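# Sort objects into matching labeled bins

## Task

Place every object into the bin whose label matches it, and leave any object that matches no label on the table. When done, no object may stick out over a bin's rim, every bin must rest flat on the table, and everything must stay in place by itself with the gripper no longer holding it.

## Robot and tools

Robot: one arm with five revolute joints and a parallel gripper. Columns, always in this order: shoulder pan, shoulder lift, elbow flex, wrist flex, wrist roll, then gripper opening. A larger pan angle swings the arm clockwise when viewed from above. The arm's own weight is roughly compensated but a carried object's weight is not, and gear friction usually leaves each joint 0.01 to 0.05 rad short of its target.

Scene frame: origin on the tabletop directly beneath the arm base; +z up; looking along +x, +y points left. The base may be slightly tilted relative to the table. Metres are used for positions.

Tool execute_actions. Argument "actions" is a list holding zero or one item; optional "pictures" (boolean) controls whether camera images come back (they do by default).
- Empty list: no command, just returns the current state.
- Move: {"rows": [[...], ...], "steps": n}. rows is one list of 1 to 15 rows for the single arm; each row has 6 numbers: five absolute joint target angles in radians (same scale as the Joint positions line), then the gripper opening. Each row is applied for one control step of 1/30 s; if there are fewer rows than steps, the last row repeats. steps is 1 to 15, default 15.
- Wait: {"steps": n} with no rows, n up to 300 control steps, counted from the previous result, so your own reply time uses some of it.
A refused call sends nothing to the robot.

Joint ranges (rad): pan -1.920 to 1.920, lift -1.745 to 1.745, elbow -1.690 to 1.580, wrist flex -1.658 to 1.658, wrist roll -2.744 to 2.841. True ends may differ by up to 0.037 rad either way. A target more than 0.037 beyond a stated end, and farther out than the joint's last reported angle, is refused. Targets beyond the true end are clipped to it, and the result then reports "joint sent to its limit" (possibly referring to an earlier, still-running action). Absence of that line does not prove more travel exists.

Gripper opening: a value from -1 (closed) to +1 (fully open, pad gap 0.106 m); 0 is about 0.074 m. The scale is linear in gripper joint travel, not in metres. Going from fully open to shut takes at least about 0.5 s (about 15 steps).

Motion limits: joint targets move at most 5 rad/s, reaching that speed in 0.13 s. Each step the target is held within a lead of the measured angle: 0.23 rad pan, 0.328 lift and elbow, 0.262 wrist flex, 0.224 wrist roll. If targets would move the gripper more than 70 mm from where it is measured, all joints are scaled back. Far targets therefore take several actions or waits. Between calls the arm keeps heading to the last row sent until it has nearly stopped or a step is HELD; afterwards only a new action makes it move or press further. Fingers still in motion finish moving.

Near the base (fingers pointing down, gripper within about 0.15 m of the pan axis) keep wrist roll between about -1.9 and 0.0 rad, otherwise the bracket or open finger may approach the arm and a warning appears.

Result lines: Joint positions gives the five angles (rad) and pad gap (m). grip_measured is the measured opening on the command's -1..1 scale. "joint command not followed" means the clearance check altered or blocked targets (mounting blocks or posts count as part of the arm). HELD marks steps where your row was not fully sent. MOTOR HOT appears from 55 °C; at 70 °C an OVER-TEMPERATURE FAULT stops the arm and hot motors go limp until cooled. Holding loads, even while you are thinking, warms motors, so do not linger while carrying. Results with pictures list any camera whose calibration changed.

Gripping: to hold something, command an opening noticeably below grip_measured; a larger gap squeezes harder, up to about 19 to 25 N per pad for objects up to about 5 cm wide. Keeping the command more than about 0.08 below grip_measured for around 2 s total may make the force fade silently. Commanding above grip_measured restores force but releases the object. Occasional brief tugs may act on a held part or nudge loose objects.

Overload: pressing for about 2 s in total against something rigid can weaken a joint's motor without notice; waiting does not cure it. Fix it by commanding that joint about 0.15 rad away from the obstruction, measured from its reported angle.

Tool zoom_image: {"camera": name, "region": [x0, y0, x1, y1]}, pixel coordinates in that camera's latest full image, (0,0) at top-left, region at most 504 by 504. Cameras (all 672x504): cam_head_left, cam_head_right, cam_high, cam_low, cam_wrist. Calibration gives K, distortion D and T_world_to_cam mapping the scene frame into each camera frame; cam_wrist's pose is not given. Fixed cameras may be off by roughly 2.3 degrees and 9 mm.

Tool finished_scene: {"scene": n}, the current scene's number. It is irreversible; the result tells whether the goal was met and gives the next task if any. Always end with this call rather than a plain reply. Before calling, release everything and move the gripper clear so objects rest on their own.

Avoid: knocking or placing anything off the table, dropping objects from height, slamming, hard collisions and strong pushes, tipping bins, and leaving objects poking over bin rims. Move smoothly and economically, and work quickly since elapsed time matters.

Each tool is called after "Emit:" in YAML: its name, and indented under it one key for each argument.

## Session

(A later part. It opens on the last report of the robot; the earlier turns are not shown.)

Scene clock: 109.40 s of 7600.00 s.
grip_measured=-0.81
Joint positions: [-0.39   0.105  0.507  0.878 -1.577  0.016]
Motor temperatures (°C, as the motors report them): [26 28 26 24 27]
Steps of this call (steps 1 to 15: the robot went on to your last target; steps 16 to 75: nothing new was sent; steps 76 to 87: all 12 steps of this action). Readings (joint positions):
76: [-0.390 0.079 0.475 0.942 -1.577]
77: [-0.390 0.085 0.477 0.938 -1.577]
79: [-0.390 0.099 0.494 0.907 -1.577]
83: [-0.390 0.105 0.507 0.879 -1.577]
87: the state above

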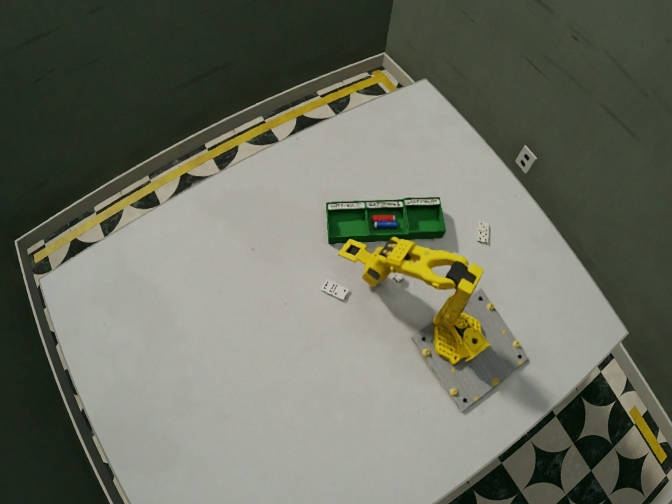

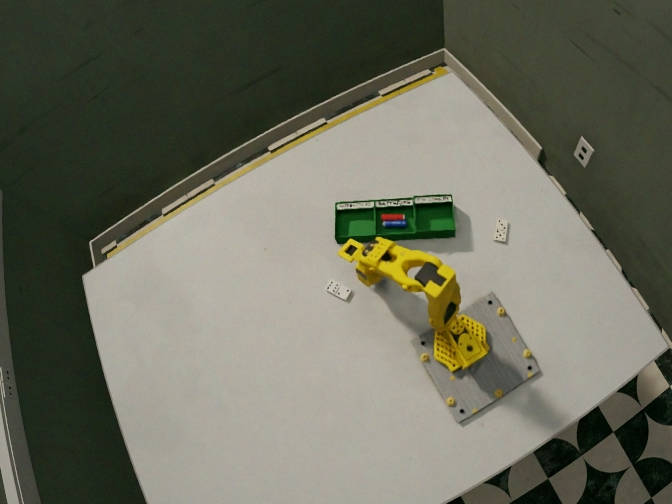

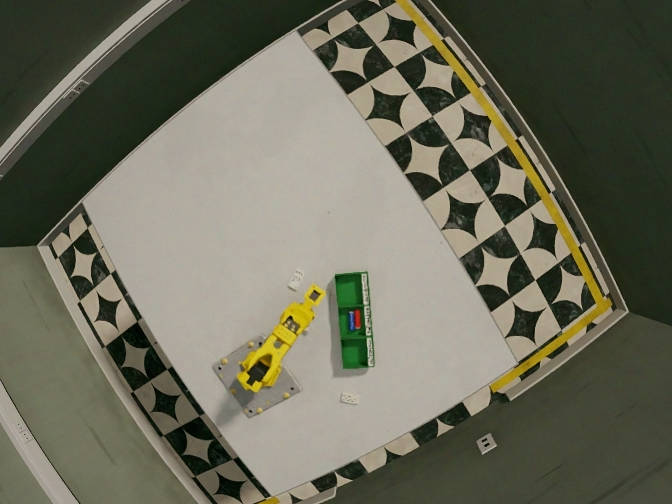

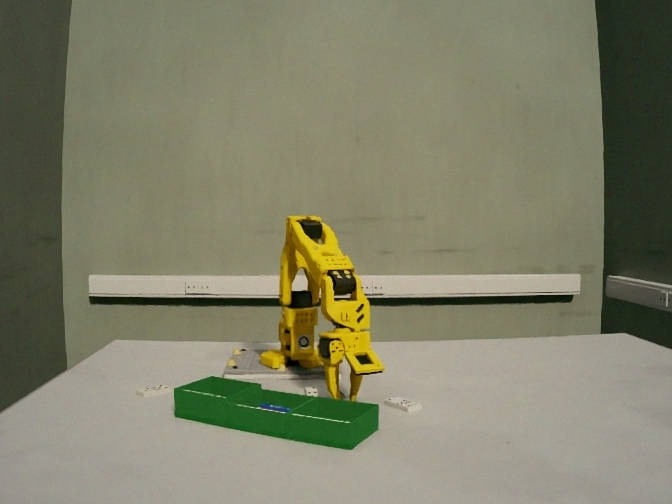

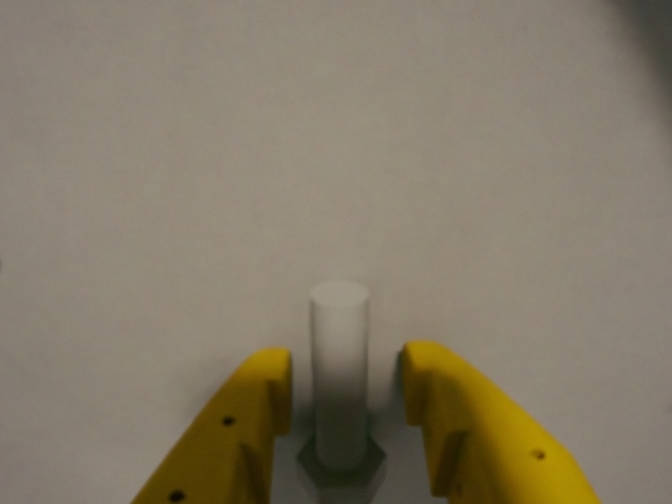

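Emit:
execute_actions:
  actions:
    - {"rows":[[-0.395,0.12,0.54,0.86,-1.57,-0.8],[-0.395,0.12,0.54,0.86,-1.57,-0.8],[-0.395,0.12,0.54,0.86,-1.57,-0.8],[-0.395,0.12,0.54,0.86,-1.57,-0.8],[-0.395,0.12,0.54,0.86,-1.57,-0.86],[-0.395,0.12,0.54,0.86,-1.57,-0.9],[-0.395,0.12,0.54,0.86,-1.57,-0.94],[-0.395,0.12,0.54,0.86,-1.57,-0.97]],"steps":15}

Scene clock: 111.00 s of 7600.00 s.
grip_measured=-0.93
Joint positions: [-0.39   0.105  0.523  0.867 -1.577  0.007]
Motor temperatures (°C, as the motors report them): [26 28 26 24 27]
Steps of this call (steps 1 to 15: the robot went on to your last target; steps 16 to 33: nothing new was sent; steps 34 to 48: all 15 steps of this action). Readings (joint positions):
34: [-0.390 0.105 0.509 0.876 -1.577]
35: [-0.390 0.105 0.515 0.873 -1.577]
37: [-0.390 0.105 0.523 0.869 -1.577]
41: [-0.390 0.105 0.523 0.867 -1.577]
48: the state above

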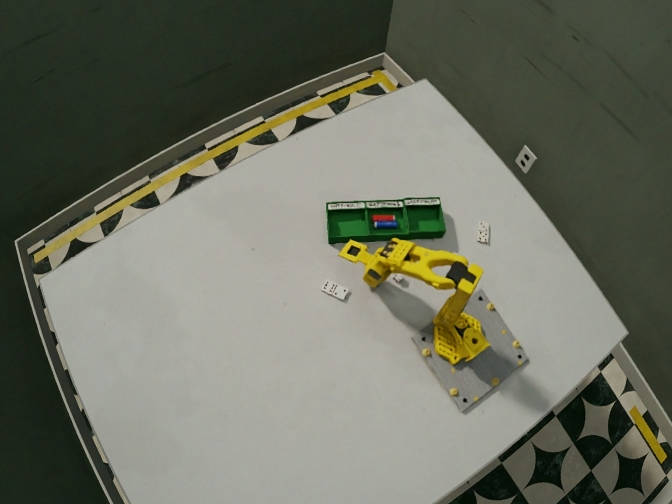

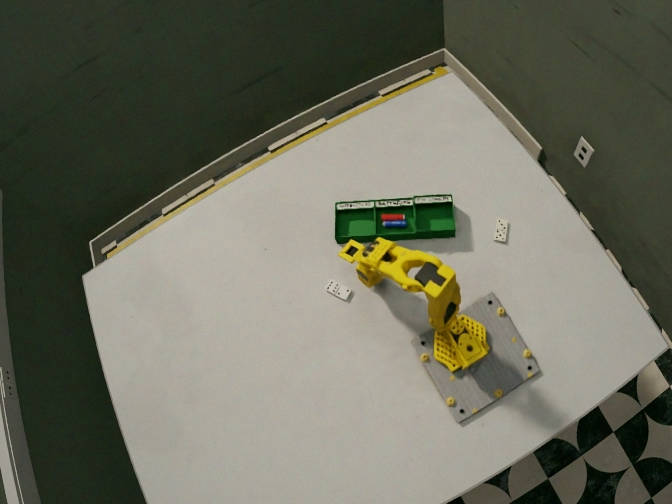

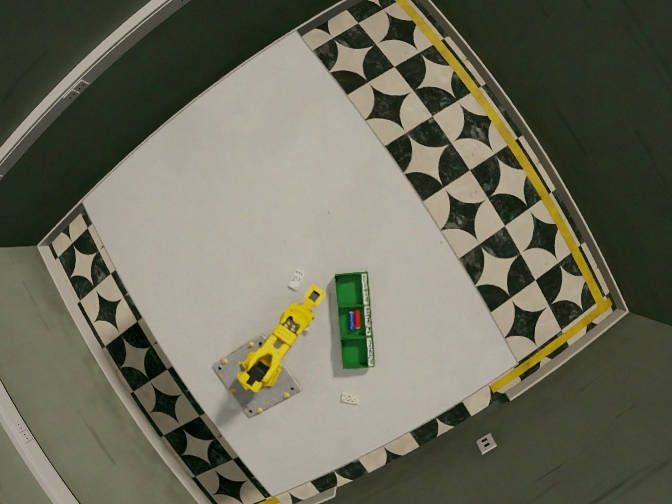

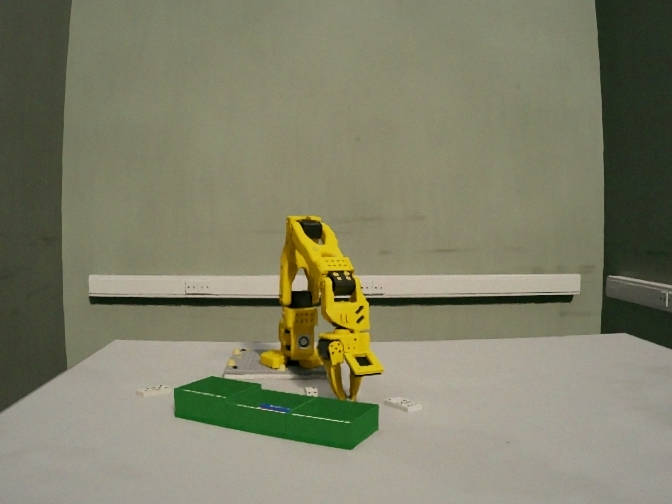

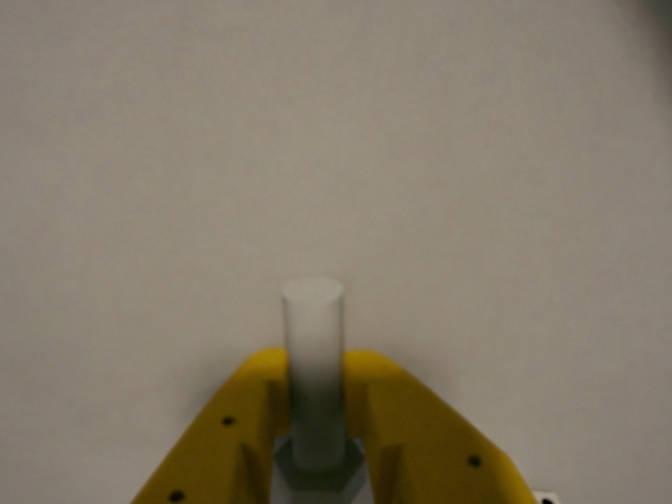

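Emit:
execute_actions:
  actions:
    - {"rows":[[-0.395,0.11,0.47,0.92,-1.57,-0.98],[-0.395,0.10,0.38,1.0,-1.57,-0.98],[-0.395,0.10,0.28,1.08,-1.55,-0.98],[-0.395,0.10,0.17,1.16,-1.5,-0.98],[-0.39,0.11,0.05,1.24,-1.42,-0.98],[-0.38,0.13,-0.08,1.3,-1.33,-0.98],[-0.36,0.16,-0.2,1.33,-1.24,-0.98],[-0.33,0.2,-0.32,1.33,-1.15,-0.98],[-0.3,0.25,-0.42,1.3,-1.06,-0.98],[-0.27,0.3,-0.48,1.25,-0.97,-0.98],[-0.24,0.35,-0.5,1.2,-0.88,-0.98],[-0.22,0.39,-0.5,1.17,-0.8,-0.98],[-0.22,0.41,-0.48,1.16,-0.75,-0.98]],"steps":15}

Emit:
execute_actions:
  actions:
    - {"steps":10}

Scene clock: 116.03 s of 7600.00 s.
grip_measured=-0.94
Joint positions: [-0.235  0.37  -0.362  1.188 -1.013  0.007]
Motor temperatures (°C, as the motors report them): [26 28 26 24 27]
Steps of this call (steps 1 to 15: the robot went on to your last target; steps 16 to 90: nothing new was sent; then 1.53 s passed at rest; steps 91 to 105: all 15 steps of this action). Readings (joint positions):
91: [-0.390 0.105 0.523 0.867 -1.577]
92: [-0.390 0.105 0.521 0.873 -1.577]
94: [-0.390 0.105 0.457 0.947 -1.570]
98: [-0.381 0.123 0.156 1.201 -1.409]
105: the state above

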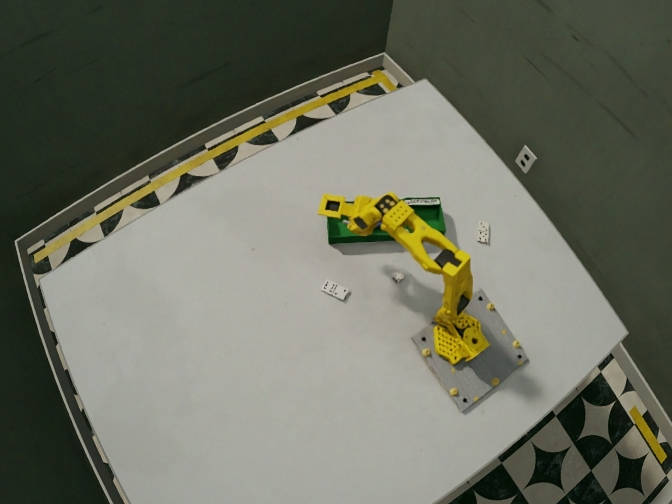

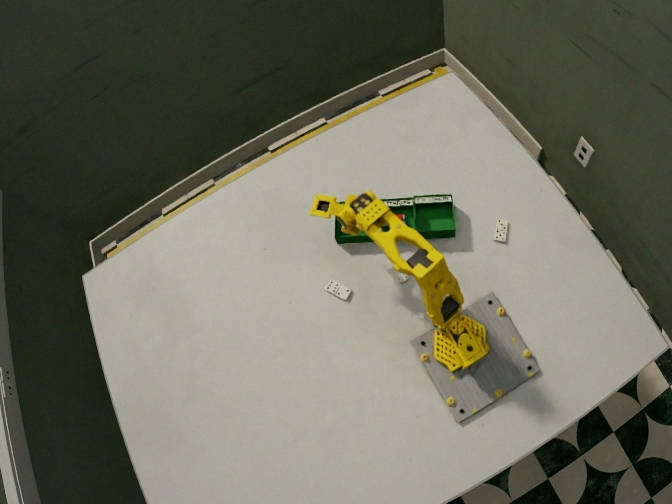

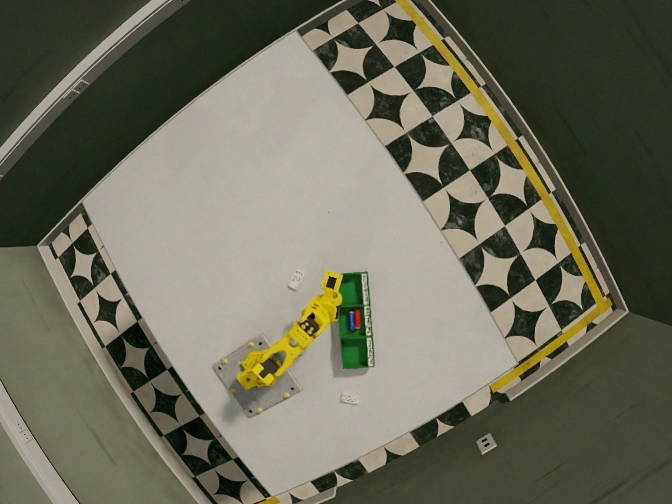

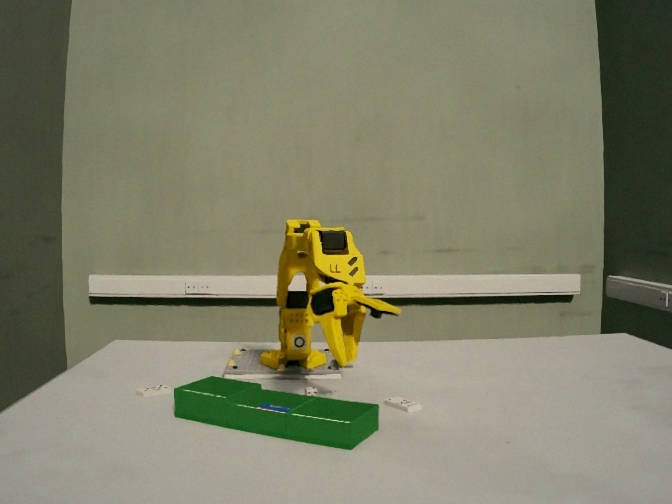

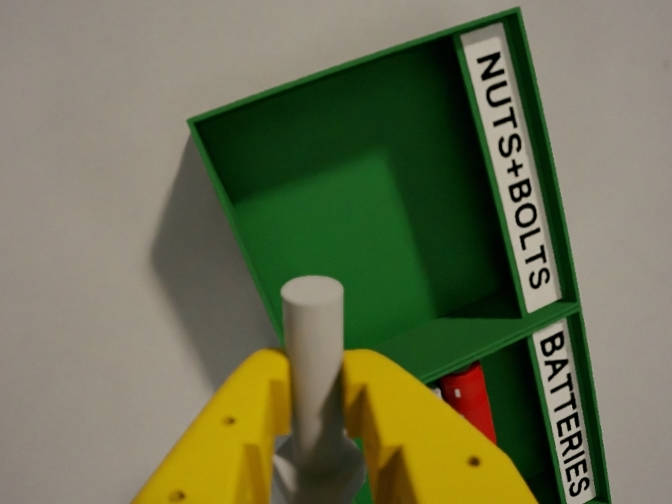

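Scene clock: 116.37 s of 7600.00 s.
grip_measured=-0.94
Joint positions: [-0.225  0.393 -0.46   1.169 -0.76   0.007]
Motor temperatures (°C, as the motors report them): [26 28 26 24 27]
Steps of this call (steps 1 to 10: the robot went on to your last target). Readings (joint positions):
1: [-0.229 0.383 -0.405 1.178 -0.958]
2: [-0.226 0.387 -0.431 1.172 -0.901]
4: [-0.225 0.390 -0.454 1.169 -0.812]
8: [-0.225 0.392 -0.460 1.169 -0.764]
10: the state above

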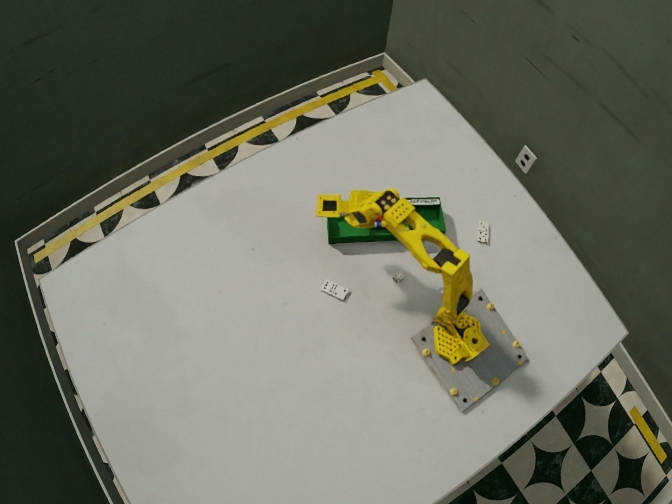

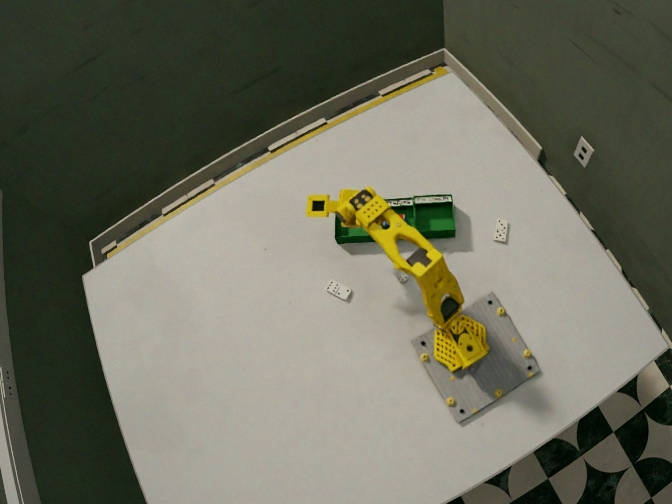

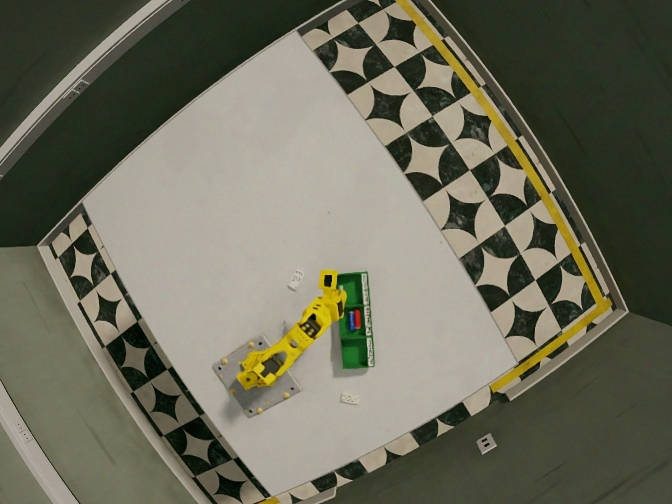

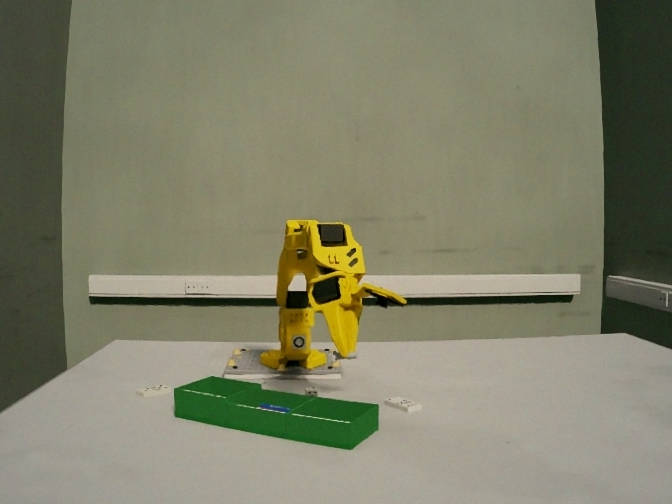

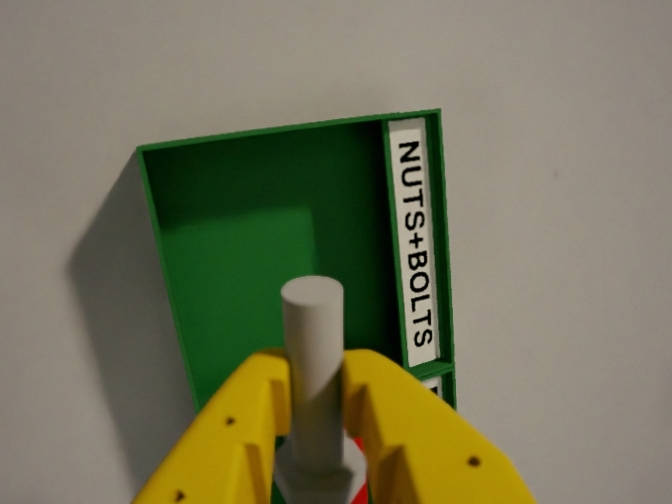

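Emit:
execute_actions:
  actions:
    - {"rows":[[-0.22,0.41,-0.42,1.12,-0.75,-0.98],[-0.22,0.42,-0.36,1.06,-0.75,-0.98],[-0.22,0.425,-0.30,1.0,-0.75,-0.98],[-0.22,0.43,-0.25,0.94,-0.75,-0.98]],"steps":14}

Emit:
zoom_image:
  camera: "cam_high"
  region: [270, 240, 410, 380]

Scene clock: 119.03 s of 7600.00 s.
grip_measured=-0.94
Joint positions: [-0.225  0.416 -0.269  0.948 -0.758  0.007]
Motor temperatures (°C, as the motors report them): [26 28 26 24 27]
Steps of this call (steps 1 to 30: the robot went on to your last target; steps 31 to 66: nothing new was sent; steps 67 to 80: all 14 steps of this action). Readings (joint positions):
67: [-0.225 0.393 -0.460 1.168 -0.758]
68: [-0.225 0.395 -0.459 1.159 -0.758]
70: [-0.225 0.398 -0.405 1.093 -0.758]
74: [-0.225 0.415 -0.278 0.967 -0.758]
80: the state above

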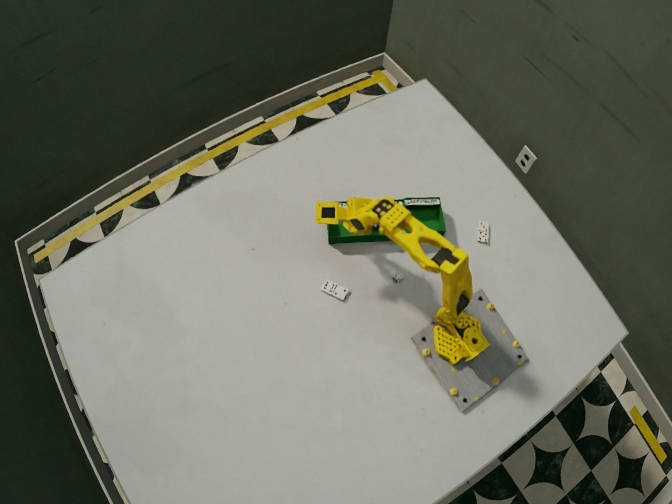

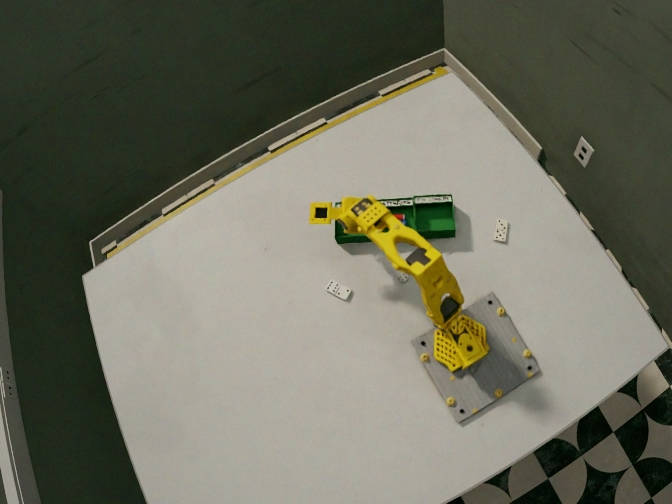

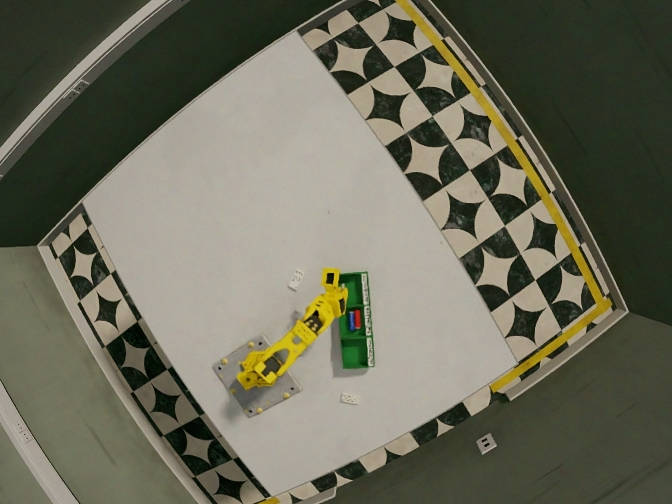

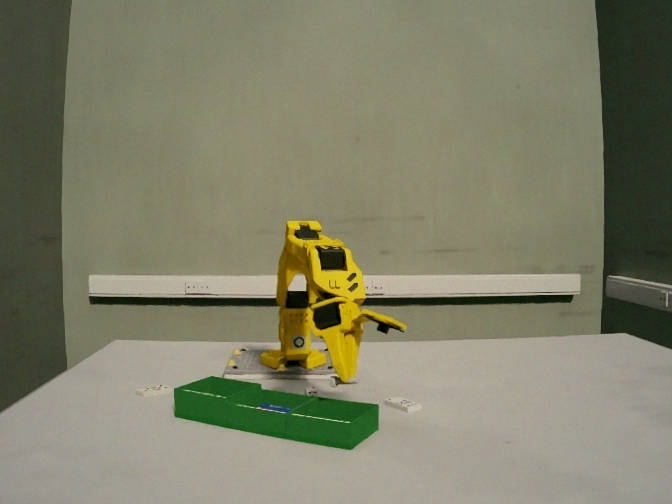

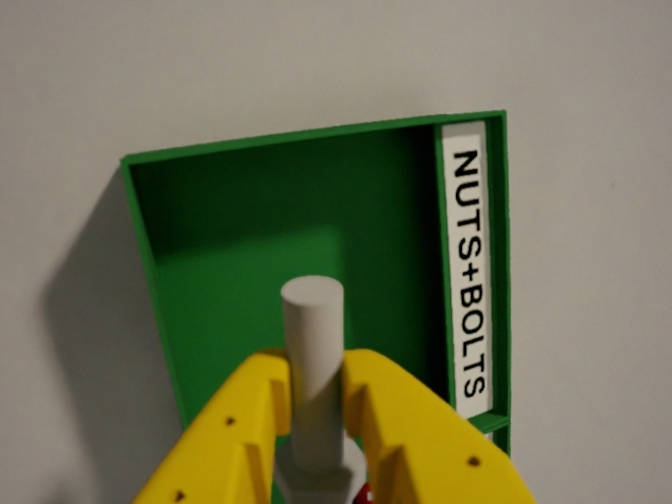

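Region (270, 240, 410, 380) of cam_high's 672x504 image, scaled by 3.600, with more detail than that image has.

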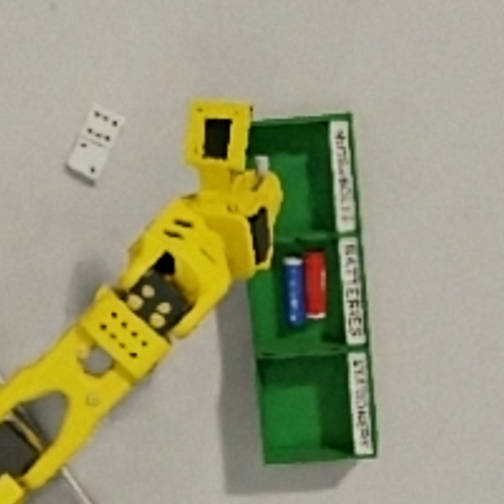

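Emit:
execute_actions:
  actions:
    - {"rows":[[-0.22,0.45,-0.27,0.90,-0.75,-0.98],[-0.22,0.47,-0.29,0.86,-0.75,-0.98],[-0.22,0.48,-0.29,0.84,-0.75,-0.98]],"steps":14}

Emit:
zoom_image:
  camera: "cam_high"
  region: [270, 240, 410, 380]

Scene clock: 122.10 s of 7600.00 s.
grip_measured=-0.94
Joint positions: [-0.225  0.464 -0.27   0.85  -0.758  0.007]
Motor temperatures (°C, as the motors report them): [26 28 26 24 27]
Steps of this call (steps 1 to 15: the robot went on to your last target; steps 16 to 78: nothing new was sent; steps 79 to 92: all 14 steps of this action). Readings (joint positions):
79: [-0.225 0.418 -0.269 0.947 -0.758]
80: [-0.225 0.424 -0.269 0.938 -0.758]
82: [-0.225 0.450 -0.270 0.892 -0.758]
86: [-0.225 0.464 -0.270 0.853 -0.758]
92: the state above

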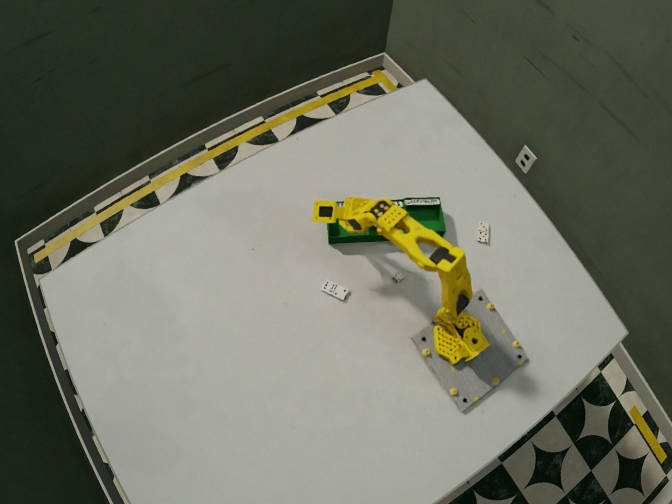

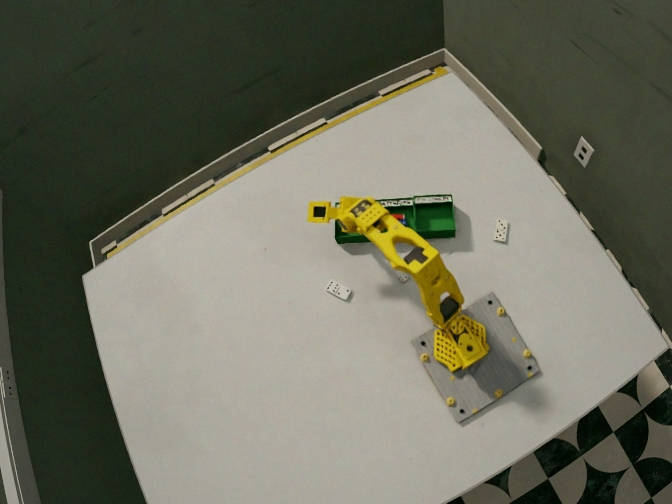

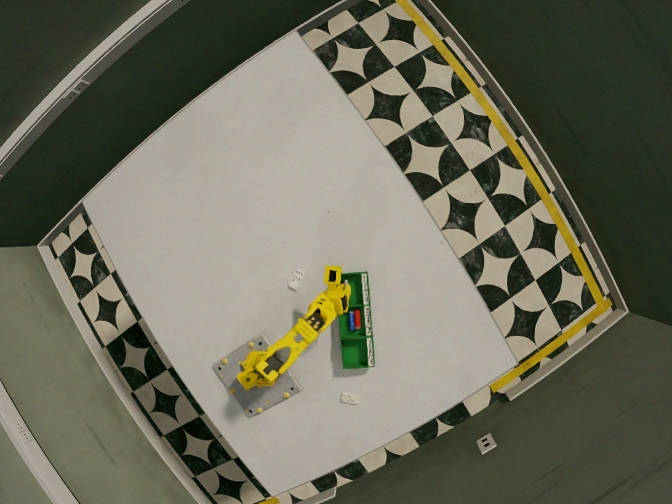

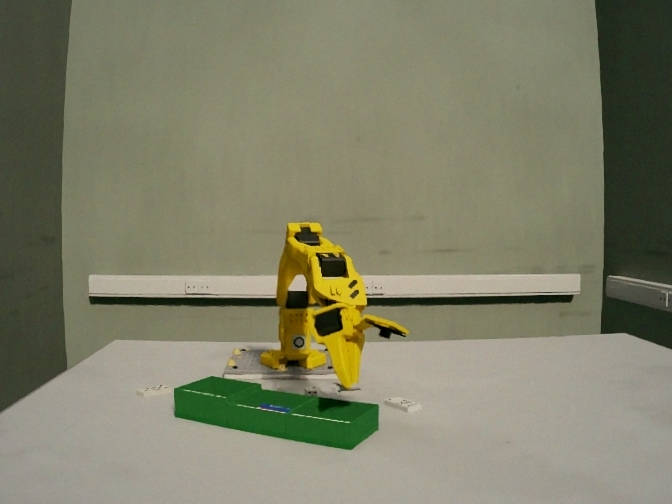

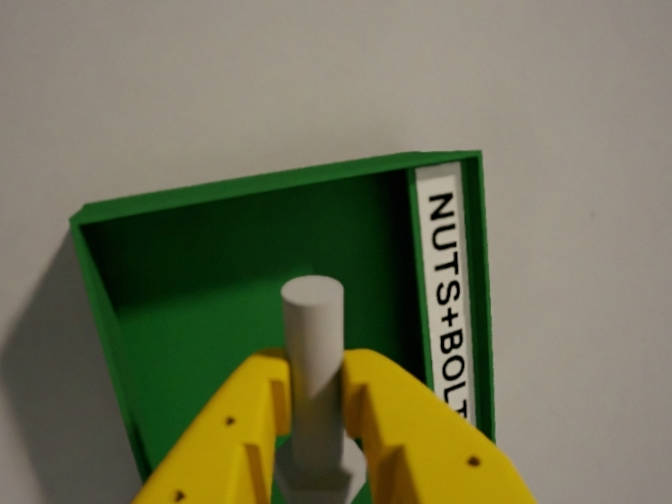

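Region (270, 240, 410, 380) of cam_high's 672x504 image, scaled by 3.600, with more detail than that image has.

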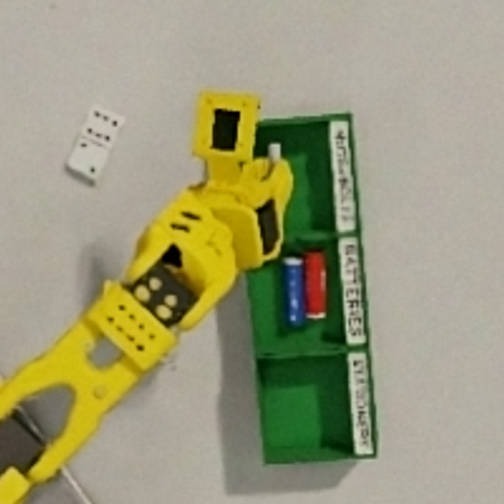

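Emit:
execute_actions:
  actions:
    - {"rows":[[-0.22,0.51,-0.32,0.87,-0.75,-0.98],[-0.22,0.51,-0.32,0.87,-0.75,-0.98],[-0.22,0.55,-0.35,0.89,-0.75,-0.98],[-0.22,0.55,-0.35,0.89,-0.75,-0.98],[-0.22,0.59,-0.38,0.92,-0.75,-0.98],[-0.22,0.59,-0.38,0.92,-0.75,-0.98],[-0.22,0.63,-0.41,0.94,-0.75,-0.98]],"steps":14}

Emit:
zoom_image:
  camera: "cam_high"
  region: [270, 240, 410, 380]

Scene clock: 124.97 s of 7600.00 s.
grip_measured=-0.94
Joint positions: [-0.225  0.614 -0.39   0.931 -0.758  0.007]
Motor temperatures (°C, as the motors report them): [26 28 26 24 27]
Steps of this call (steps 1 to 15: the robot went on to your last target; steps 16 to 72: nothing new was sent; steps 73 to 86: all 14 steps of this action). Readings (joint positions):
73: [-0.225 0.466 -0.272 0.850 -0.758]
74: [-0.225 0.473 -0.279 0.852 -0.758]
76: [-0.225 0.499 -0.302 0.864 -0.758]
80: [-0.225 0.576 -0.359 0.908 -0.758]
86: the state above

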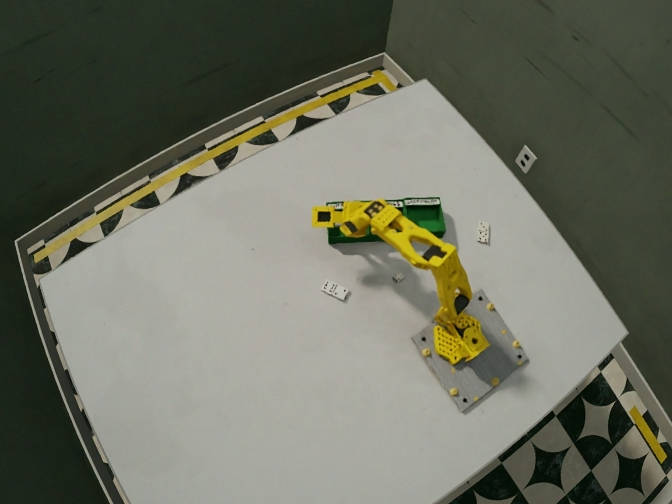

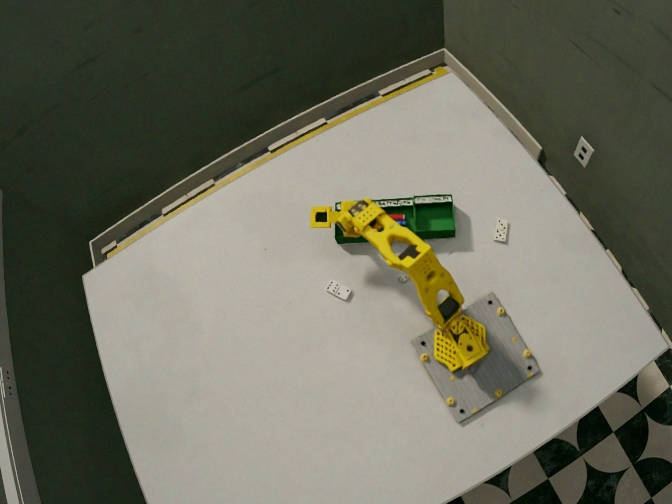

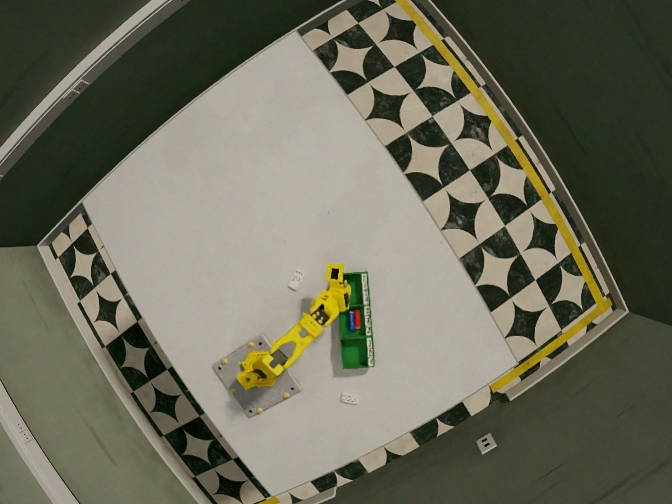

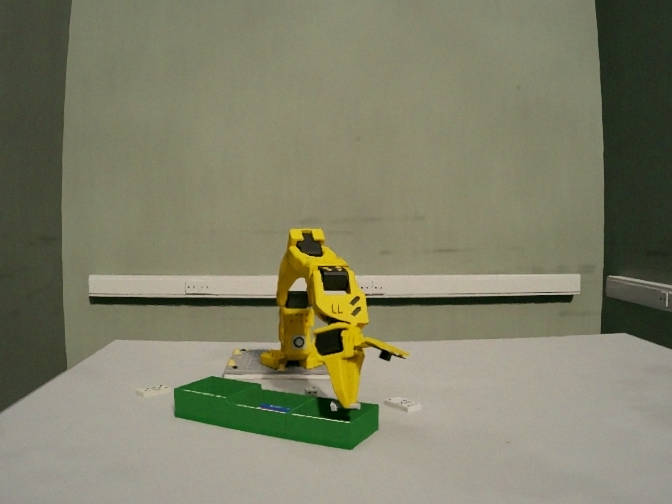

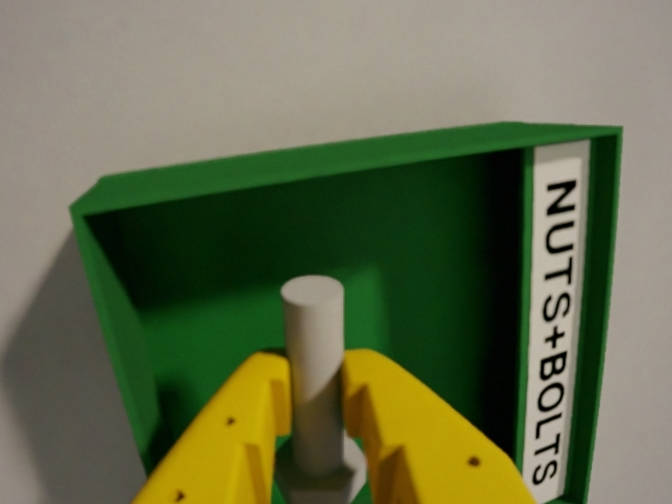

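Region (270, 240, 410, 380) of cam_high's 672x504 image, scaled by 3.600, with more detail than that image has.

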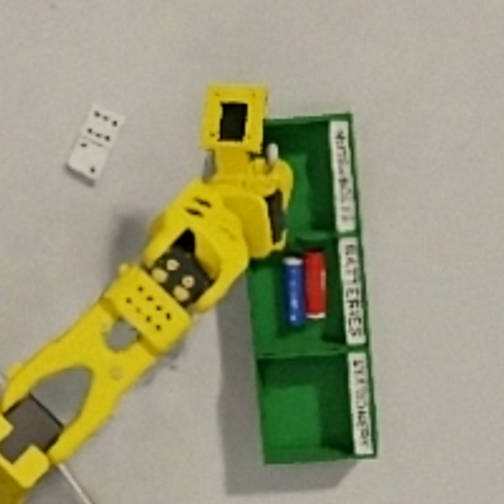

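Emit:
execute_actions:
  actions:
    - {"rows":[[-0.22,0.66,-0.42,0.94,-0.75,-0.98],[-0.22,0.66,-0.42,0.94,-0.75,-0.98],[-0.22,0.69,-0.43,0.94,-0.75,-0.98],[-0.22,0.69,-0.43,0.94,-0.75,-0.98],[-0.22,0.72,-0.44,0.94,-0.75,-0.98]],"steps":13}

Scene clock: 126.33 s of 7600.00 s.
grip_measured=-0.94
Joint positions: [-0.223  0.699 -0.427  0.933 -0.758  0.007]
Motor temperatures (°C, as the motors report them): [26 28 26 24 27]
Steps of this call (steps 1 to 15: the robot went on to your last target; steps 16 to 28: nothing new was sent; steps 29 to 41: all 13 steps of this action). Readings (joint positions):
29: [-0.225 0.616 -0.393 0.933 -0.758]
30: [-0.225 0.622 -0.396 0.933 -0.758]
32: [-0.225 0.647 -0.405 0.933 -0.758]
36: [-0.223 0.696 -0.422 0.933 -0.758]
41: the state above

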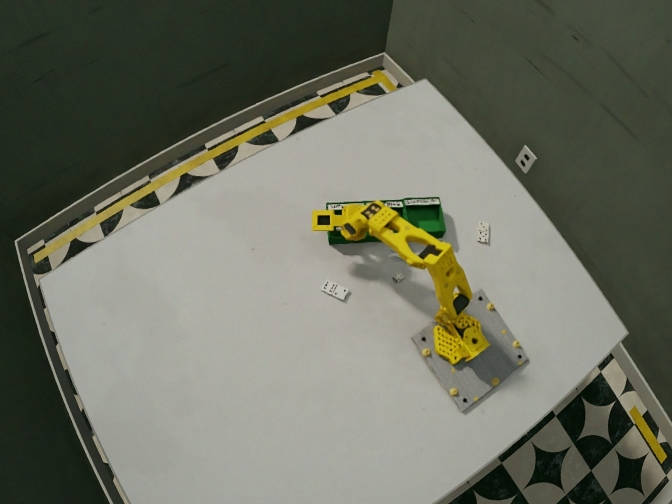

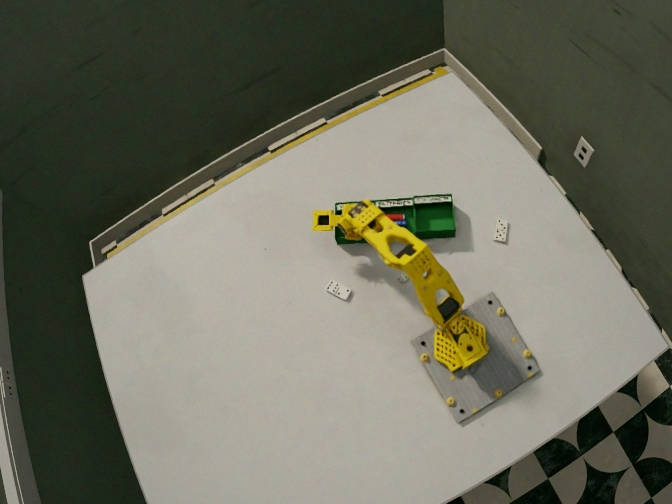

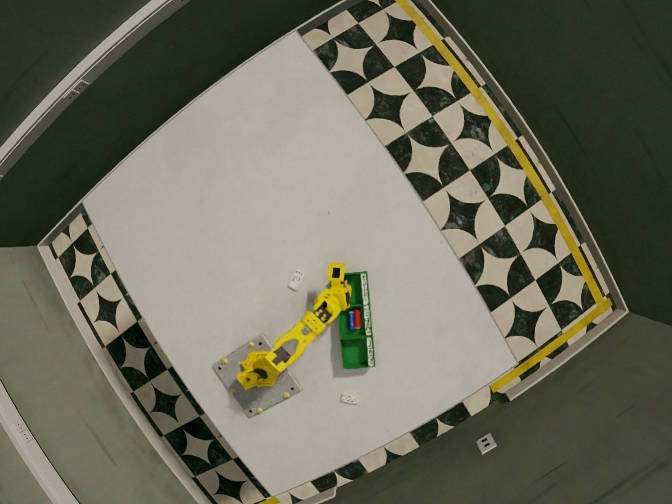

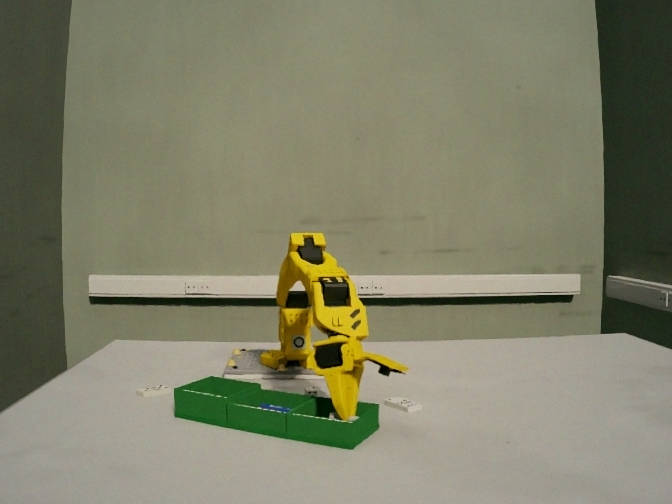

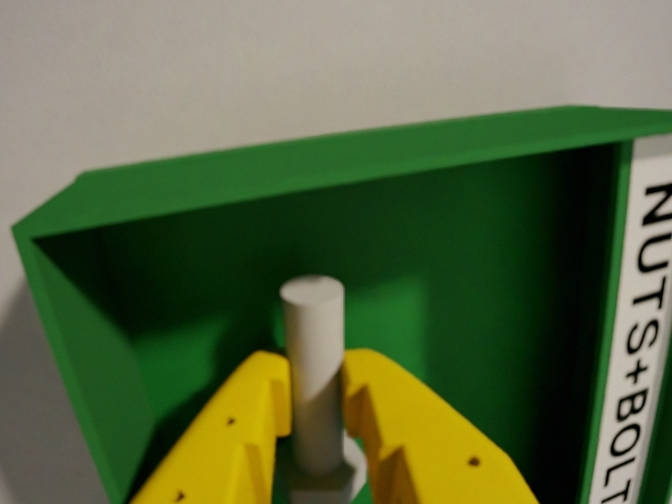

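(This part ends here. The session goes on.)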